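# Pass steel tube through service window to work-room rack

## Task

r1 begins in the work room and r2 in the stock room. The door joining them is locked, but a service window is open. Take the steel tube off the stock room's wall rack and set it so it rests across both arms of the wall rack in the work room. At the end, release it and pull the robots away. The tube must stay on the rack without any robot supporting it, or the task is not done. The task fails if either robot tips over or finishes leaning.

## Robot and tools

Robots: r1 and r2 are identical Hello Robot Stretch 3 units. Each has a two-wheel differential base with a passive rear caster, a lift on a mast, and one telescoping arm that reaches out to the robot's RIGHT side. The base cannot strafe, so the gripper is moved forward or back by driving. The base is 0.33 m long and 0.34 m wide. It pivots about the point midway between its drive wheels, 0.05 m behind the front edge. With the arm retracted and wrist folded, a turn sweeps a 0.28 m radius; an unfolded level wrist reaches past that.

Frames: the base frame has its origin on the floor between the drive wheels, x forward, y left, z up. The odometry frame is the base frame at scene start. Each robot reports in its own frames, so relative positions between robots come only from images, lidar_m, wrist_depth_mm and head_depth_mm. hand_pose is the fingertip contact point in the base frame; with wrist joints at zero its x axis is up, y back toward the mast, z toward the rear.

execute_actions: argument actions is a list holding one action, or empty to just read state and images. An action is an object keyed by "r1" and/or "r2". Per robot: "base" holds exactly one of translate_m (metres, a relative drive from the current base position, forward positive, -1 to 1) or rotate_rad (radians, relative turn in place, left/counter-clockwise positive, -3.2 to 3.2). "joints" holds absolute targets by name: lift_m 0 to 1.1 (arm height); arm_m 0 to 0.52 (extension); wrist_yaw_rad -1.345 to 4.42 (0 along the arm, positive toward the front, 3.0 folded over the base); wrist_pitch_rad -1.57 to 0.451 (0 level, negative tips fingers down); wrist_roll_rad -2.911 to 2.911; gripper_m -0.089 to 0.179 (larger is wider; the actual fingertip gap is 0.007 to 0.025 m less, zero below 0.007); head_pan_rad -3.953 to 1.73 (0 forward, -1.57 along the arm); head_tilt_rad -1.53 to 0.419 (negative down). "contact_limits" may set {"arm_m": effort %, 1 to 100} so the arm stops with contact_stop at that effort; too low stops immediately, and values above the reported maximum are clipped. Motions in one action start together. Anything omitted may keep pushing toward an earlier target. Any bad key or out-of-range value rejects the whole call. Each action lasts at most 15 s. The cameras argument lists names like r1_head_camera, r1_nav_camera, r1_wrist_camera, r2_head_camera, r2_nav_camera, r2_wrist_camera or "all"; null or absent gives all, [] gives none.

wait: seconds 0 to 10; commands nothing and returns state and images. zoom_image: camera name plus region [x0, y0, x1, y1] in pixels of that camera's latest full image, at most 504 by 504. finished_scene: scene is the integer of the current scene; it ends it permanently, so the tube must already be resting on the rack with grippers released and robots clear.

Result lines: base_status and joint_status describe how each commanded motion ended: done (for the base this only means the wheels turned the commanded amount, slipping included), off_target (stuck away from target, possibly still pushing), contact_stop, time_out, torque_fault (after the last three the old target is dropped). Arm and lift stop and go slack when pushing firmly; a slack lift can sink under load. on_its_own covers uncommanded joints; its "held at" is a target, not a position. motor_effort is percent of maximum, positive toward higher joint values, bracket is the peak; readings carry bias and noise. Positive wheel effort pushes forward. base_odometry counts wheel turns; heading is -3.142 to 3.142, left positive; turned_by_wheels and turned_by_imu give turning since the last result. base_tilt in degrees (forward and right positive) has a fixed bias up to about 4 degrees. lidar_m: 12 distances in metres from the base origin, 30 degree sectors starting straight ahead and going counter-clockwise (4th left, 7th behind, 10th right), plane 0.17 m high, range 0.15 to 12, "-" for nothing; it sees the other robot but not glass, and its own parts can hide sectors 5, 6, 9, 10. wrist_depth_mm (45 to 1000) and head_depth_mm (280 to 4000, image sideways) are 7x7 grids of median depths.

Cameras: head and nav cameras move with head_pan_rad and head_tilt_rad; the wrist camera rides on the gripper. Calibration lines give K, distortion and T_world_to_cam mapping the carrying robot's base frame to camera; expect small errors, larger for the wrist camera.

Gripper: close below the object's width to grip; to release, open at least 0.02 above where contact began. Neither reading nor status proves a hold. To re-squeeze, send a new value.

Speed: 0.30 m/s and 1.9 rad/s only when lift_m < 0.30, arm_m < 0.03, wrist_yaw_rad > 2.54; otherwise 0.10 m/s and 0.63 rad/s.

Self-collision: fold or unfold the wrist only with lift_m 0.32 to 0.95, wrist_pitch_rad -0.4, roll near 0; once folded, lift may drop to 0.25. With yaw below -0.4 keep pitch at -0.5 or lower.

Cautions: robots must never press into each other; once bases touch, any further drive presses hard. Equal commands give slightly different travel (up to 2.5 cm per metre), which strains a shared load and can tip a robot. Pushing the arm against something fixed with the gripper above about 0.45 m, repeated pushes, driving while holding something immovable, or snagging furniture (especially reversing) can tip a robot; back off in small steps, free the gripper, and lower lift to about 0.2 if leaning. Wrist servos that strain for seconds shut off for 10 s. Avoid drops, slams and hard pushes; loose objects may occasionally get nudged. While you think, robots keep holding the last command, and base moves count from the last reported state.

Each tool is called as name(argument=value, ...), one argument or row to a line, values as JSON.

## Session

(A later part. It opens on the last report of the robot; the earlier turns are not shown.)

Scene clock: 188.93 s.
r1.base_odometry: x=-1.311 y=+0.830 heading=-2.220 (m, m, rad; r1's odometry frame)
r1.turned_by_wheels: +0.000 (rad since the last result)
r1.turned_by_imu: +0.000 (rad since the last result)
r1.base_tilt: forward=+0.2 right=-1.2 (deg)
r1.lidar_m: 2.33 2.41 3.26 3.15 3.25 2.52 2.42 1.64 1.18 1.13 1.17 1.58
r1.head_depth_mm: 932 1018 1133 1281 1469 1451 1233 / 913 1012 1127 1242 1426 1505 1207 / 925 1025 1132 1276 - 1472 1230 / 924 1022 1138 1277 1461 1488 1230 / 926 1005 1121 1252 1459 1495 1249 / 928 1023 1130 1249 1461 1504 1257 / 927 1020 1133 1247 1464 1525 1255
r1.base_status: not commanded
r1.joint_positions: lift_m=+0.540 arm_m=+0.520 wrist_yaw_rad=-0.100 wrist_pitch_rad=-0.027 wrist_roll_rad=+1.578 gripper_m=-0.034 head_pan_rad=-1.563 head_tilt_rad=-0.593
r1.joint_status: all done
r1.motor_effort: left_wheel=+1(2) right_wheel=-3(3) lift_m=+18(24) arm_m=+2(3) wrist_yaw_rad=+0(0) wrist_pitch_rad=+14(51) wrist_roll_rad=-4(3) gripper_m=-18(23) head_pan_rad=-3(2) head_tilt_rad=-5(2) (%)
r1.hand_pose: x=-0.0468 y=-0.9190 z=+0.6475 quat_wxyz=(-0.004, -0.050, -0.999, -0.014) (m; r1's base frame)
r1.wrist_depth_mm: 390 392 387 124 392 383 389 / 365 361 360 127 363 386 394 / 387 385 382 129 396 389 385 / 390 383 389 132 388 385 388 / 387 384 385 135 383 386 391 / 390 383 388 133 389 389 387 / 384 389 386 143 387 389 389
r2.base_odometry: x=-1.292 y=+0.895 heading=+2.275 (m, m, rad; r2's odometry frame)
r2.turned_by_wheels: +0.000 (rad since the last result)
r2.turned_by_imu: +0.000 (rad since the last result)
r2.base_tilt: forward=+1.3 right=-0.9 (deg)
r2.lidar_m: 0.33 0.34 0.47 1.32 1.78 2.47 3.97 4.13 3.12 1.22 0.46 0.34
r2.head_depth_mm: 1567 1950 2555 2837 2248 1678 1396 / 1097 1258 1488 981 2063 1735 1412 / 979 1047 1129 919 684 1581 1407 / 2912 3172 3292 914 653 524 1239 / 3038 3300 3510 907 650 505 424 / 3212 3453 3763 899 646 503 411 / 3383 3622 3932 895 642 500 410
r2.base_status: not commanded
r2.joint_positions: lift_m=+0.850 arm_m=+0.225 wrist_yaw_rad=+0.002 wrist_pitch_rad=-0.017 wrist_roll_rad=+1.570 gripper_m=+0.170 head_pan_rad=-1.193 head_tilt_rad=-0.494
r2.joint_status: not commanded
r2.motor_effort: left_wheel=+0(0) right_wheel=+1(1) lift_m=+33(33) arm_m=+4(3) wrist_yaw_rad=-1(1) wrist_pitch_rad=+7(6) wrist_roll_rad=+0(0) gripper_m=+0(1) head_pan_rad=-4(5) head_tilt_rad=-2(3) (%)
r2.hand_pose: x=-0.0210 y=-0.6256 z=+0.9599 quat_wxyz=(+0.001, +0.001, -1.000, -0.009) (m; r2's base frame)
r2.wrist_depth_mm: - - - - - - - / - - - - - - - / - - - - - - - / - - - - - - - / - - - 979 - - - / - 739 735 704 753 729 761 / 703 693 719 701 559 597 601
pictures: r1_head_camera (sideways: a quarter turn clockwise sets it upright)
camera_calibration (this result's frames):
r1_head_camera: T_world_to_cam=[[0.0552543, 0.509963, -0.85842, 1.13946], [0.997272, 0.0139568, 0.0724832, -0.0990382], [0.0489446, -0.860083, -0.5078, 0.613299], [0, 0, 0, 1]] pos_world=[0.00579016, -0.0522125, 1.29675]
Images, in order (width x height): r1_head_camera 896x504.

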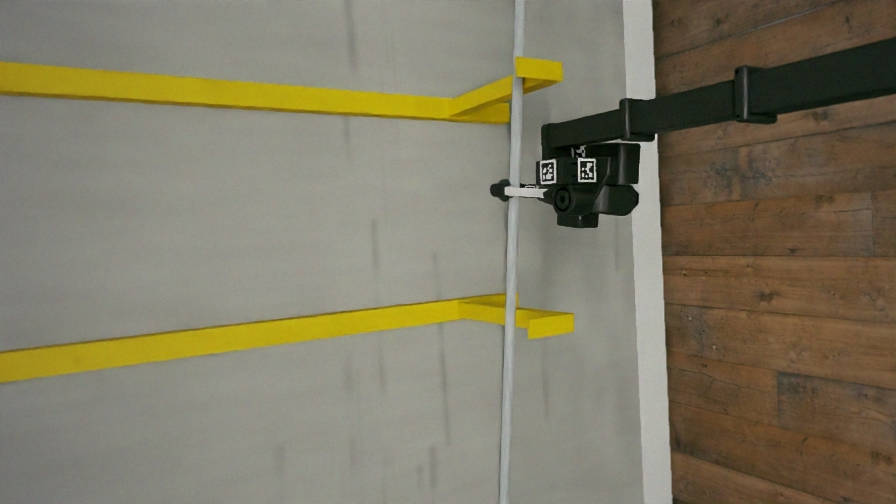

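execute_actions(
  actions=[
    {"r1":{"joints":{"gripper_m":0.12}}},
  ],
  cameras=[],
)

execute_actions(
  actions=[
    {"r1":{"joints":{"arm_m":0}}},
  ],
  cameras=["r1_head_camera"],
)

finished_scene(
  scene=1,
)

Scene clock: 191.17 s.
r1.base_odometry: x=-1.311 y=+0.830 heading=-2.220 (m, m, rad; r1's odometry frame)
r1.turned_by_wheels: +0.000 (rad since the last result)
r1.turned_by_imu: +0.001 (rad since the last result)
r1.base_tilt: forward=+0.4 right=-1.2 (deg)
r1.lidar_m: 2.33 2.41 3.26 3.16 3.26 2.52 2.42 1.64 1.18 1.14 1.17 1.58
r1.head_depth_mm: 930 1025 1138 1278 1456 1450 1232 / 913 1003 1123 1242 1436 1505 1214 / 928 1024 1127 1277 - 1483 1230 / 926 1019 1139 1276 1474 1494 1241 / 926 1003 1124 1254 1448 1502 1242 / 927 1024 1136 1257 1459 1516 1246 / 931 1017 1134 1254 1458 1514 1263
r1.base_status: not commanded
r1.joint_positions: lift_m=+0.540 arm_m=+0.520 wrist_yaw_rad=-0.100 wrist_pitch_rad=-0.025 wrist_roll_rad=+1.578 gripper_m=+0.120 head_pan_rad=-1.563 head_tilt_rad=-0.593
r1.joint_status: all done
r1.motor_effort: left_wheel=+1(1) right_wheel=-2(2) lift_m=+17(18) arm_m=+3(3) wrist_yaw_rad=+0(0) wrist_pitch_rad=+12(13) wrist_roll_rad=-4(4) gripper_m=+1(82) head_pan_rad=-2(3) head_tilt_rad=-3(2) (%)
r1.hand_pose: x=-0.0468 y=-0.9190 z=+0.6482 quat_wxyz=(-0.004, -0.050, -0.999, -0.013) (m; r1's base frame)
r1.wrist_depth_mm: 389 389 382 132 389 390 391 / 365 360 359 135 362 388 386 / 389 391 393 139 387 388 392 / 382 394 383 392 384 390 391 / 386 383 382 386 388 388 389 / 385 390 391 385 389 382 376 / 386 384 385 384 384 385 392
r2.base_odometry: x=-1.292 y=+0.895 heading=+2.275 (m, m, rad; r2's odometry frame)
r2.turned_by_wheels: +0.000 (rad since the last result)
r2.turned_by_imu: +0.000 (rad since the last result)
r2.base_tilt: forward=+1.3 right=-0.9 (deg)
r2.lidar_m: 0.33 0.34 0.47 1.32 1.79 2.47 3.96 4.13 3.11 1.22 0.46 0.34
r2.head_depth_mm: 1571 1949 2542 2858 2238 1677 1395 / 1097 1266 1487 983 2076 1731 1409 / 977 1046 1130 920 685 1574 1398 / 2926 3117 3339 914 653 523 1237 / 3054 3317 3494 908 649 505 423 / 3203 3446 3771 900 646 503 411 / 3376 3665 3947 895 641 501 409
r2.base_status: not commanded
r2.joint_positions: lift_m=+0.850 arm_m=+0.225 wrist_yaw_rad=+0.002 wrist_pitch_rad=-0.017 wrist_roll_rad=+1.570 gripper_m=+0.170 head_pan_rad=-1.193 head_tilt_rad=-0.494
r2.joint_status: not commanded
r2.motor_effort: left_wheel=-1(1) right_wheel=+0(1) lift_m=+33(33) arm_m=+3(3) wrist_yaw_rad=-1(1) wrist_pitch_rad=+6(7) wrist_roll_rad=+0(0) gripper_m=+1(0) head_pan_rad=-3(4) head_tilt_rad=-2(2) (%)
r2.hand_pose: x=-0.0210 y=-0.6256 z=+0.9599 quat_wxyz=(+0.001, +0.001, -1.000, -0.009) (m; r2's base frame)
r2.wrist_depth_mm: - - - - - - - / - - - - - - - / - - - - - - - / - - - - - - - / - - - 965 - - - / - 744 763 689 762 726 768 / 705 695 694 687 562 591 604
pictures: none
No camera images: the call's "cameras" was empty. Leave "cameras" out to get every camera's image.

Scene clock: 196.17 s.
r1.base_odometry: x=-1.311 y=+0.830 heading=-2.220 (m, m, rad; r1's odometry frame)
r1.turned_by_wheels: +0.000 (rad since the last result)
r1.turned_by_imu: +0.001 (rad since the last result)
r1.base_tilt: forward=+0.2 right=-1.3 (deg)
r1.lidar_m: 2.32 2.40 3.24 3.15 3.26 2.53 2.42 1.64 1.18 1.13 1.17 1.58
r1.head_depth_mm: 928 1022 1132 1278 1451 1454 1221 / 917 1005 1121 1246 1464 1473 1217 / 929 1020 1134 1286 1457 1484 1231 / 928 1025 1138 1277 1461 1485 1240 / 930 1003 1115 1254 1464 1494 1249 / 928 1021 1134 1252 1449 1515 1260 / 930 1023 1134 1255 1460 1518 1274
r1.base_status: not commanded
r1.joint_positions: lift_m=+0.540 arm_m=+0.001 wrist_yaw_rad=-0.100 wrist_pitch_rad=-0.023 wrist_roll_rad=+1.578 gripper_m=+0.120 head_pan_rad=-1.563 head_tilt_rad=-0.593
r1.joint_status: all done
r1.motor_effort: left_wheel=+1(1) right_wheel=-2(1) lift_m=+18(18) arm_m=-3(1) wrist_yaw_rad=+0(0) wrist_pitch_rad=+12(12) wrist_roll_rad=-4(4) gripper_m=+1(1) head_pan_rad=-3(3) head_tilt_rad=-4(4) (%)
r1.hand_pose: x=-0.0468 y=-0.4003 z=+0.6485 quat_wxyz=(-0.004, -0.050, -0.999, -0.012) (m; r1's base frame)
r1.wrist_depth_mm: 891 951 930 919 942 939 777 / 920 904 913 948 920 900 784 / 918 939 963 926 897 918 798 / 933 921 931 945 944 898 778 / 922 911 920 894 931 939 782 / 950 910 908 903 935 919 775 / 922 900 913 890 916 920 780
r2.base_odometry: x=-1.292 y=+0.895 heading=+2.275 (m, m, rad; r2's odometry frame)
r2.turned_by_wheels: +0.000 (rad since the last result)
r2.turned_by_imu: +0.000 (rad since the last result)
r2.base_tilt: forward=+1.3 right=-0.9 (deg)
r2.lidar_m: 0.33 0.34 0.47 1.32 1.79 2.46 3.96 4.11 3.11 1.22 0.46 0.34
r2.head_depth_mm: 1566 1948 2557 2866 2258 1692 1403 / 1099 1263 1487 982 2075 1730 1420 / 977 1047 1131 920 684 1574 1407 / 2929 3131 3289 916 653 523 1235 / 3077 3278 3517 906 649 505 424 / 3190 3436 3732 901 646 503 411 / 3355 3618 3957 896 642 500 409
r2.base_status: not commanded
r2.joint_positions: lift_m=+0.850 arm_m=+0.225 wrist_yaw_rad=+0.002 wrist_pitch_rad=-0.017 wrist_roll_rad=+1.570 gripper_m=+0.170 head_pan_rad=-1.193 head_tilt_rad=-0.494
r2.joint_status: not commanded
r2.motor_effort: left_wheel=+0(0) right_wheel=+0(1) lift_m=+33(33) arm_m=+3(2) wrist_yaw_rad=-1(1) wrist_pitch_rad=+6(7) wrist_roll_rad=+1(0) gripper_m=+0(0) head_pan_rad=-5(4) head_tilt_rad=-3(2) (%)
r2.hand_pose: x=-0.0210 y=-0.6256 z=+0.9599 quat_wxyz=(+0.001, +0.001, -1.000, -0.009) (m; r2's base frame)
r2.wrist_depth_mm: - - - - - - - / - - - - - - - / - - - - - - - / - - - - - - - / - - - 965 - - - / - 743 739 692 752 728 791 / 691 698 690 690 561 592 598
pictures: r1_head_camera (sideways: a quarter turn clockwise sets it upright)
camera_calibration (this result's frames):
r1_head_camera: T_world_to_cam=[[0.0552549, 0.509968, -0.858417, 1.13946], [0.997272, 0.0139551, 0.0724832, -0.0990382], [0.0489434, -0.86008, -0.507806, 0.613307], [0, 0, 0, 1]] pos_world=[0.0057901, -0.0522125, 1.29675]
Images, in order (width x height): r1_head_camera 896x504.

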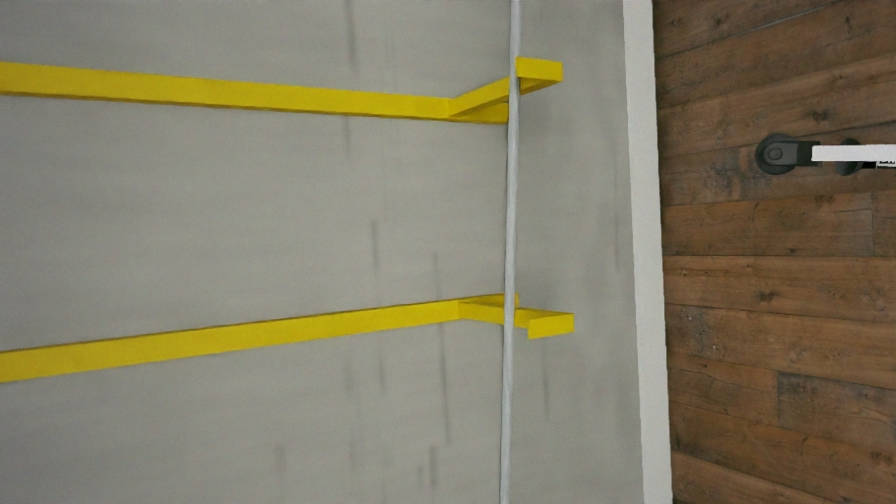

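The scene is finished: the task was done.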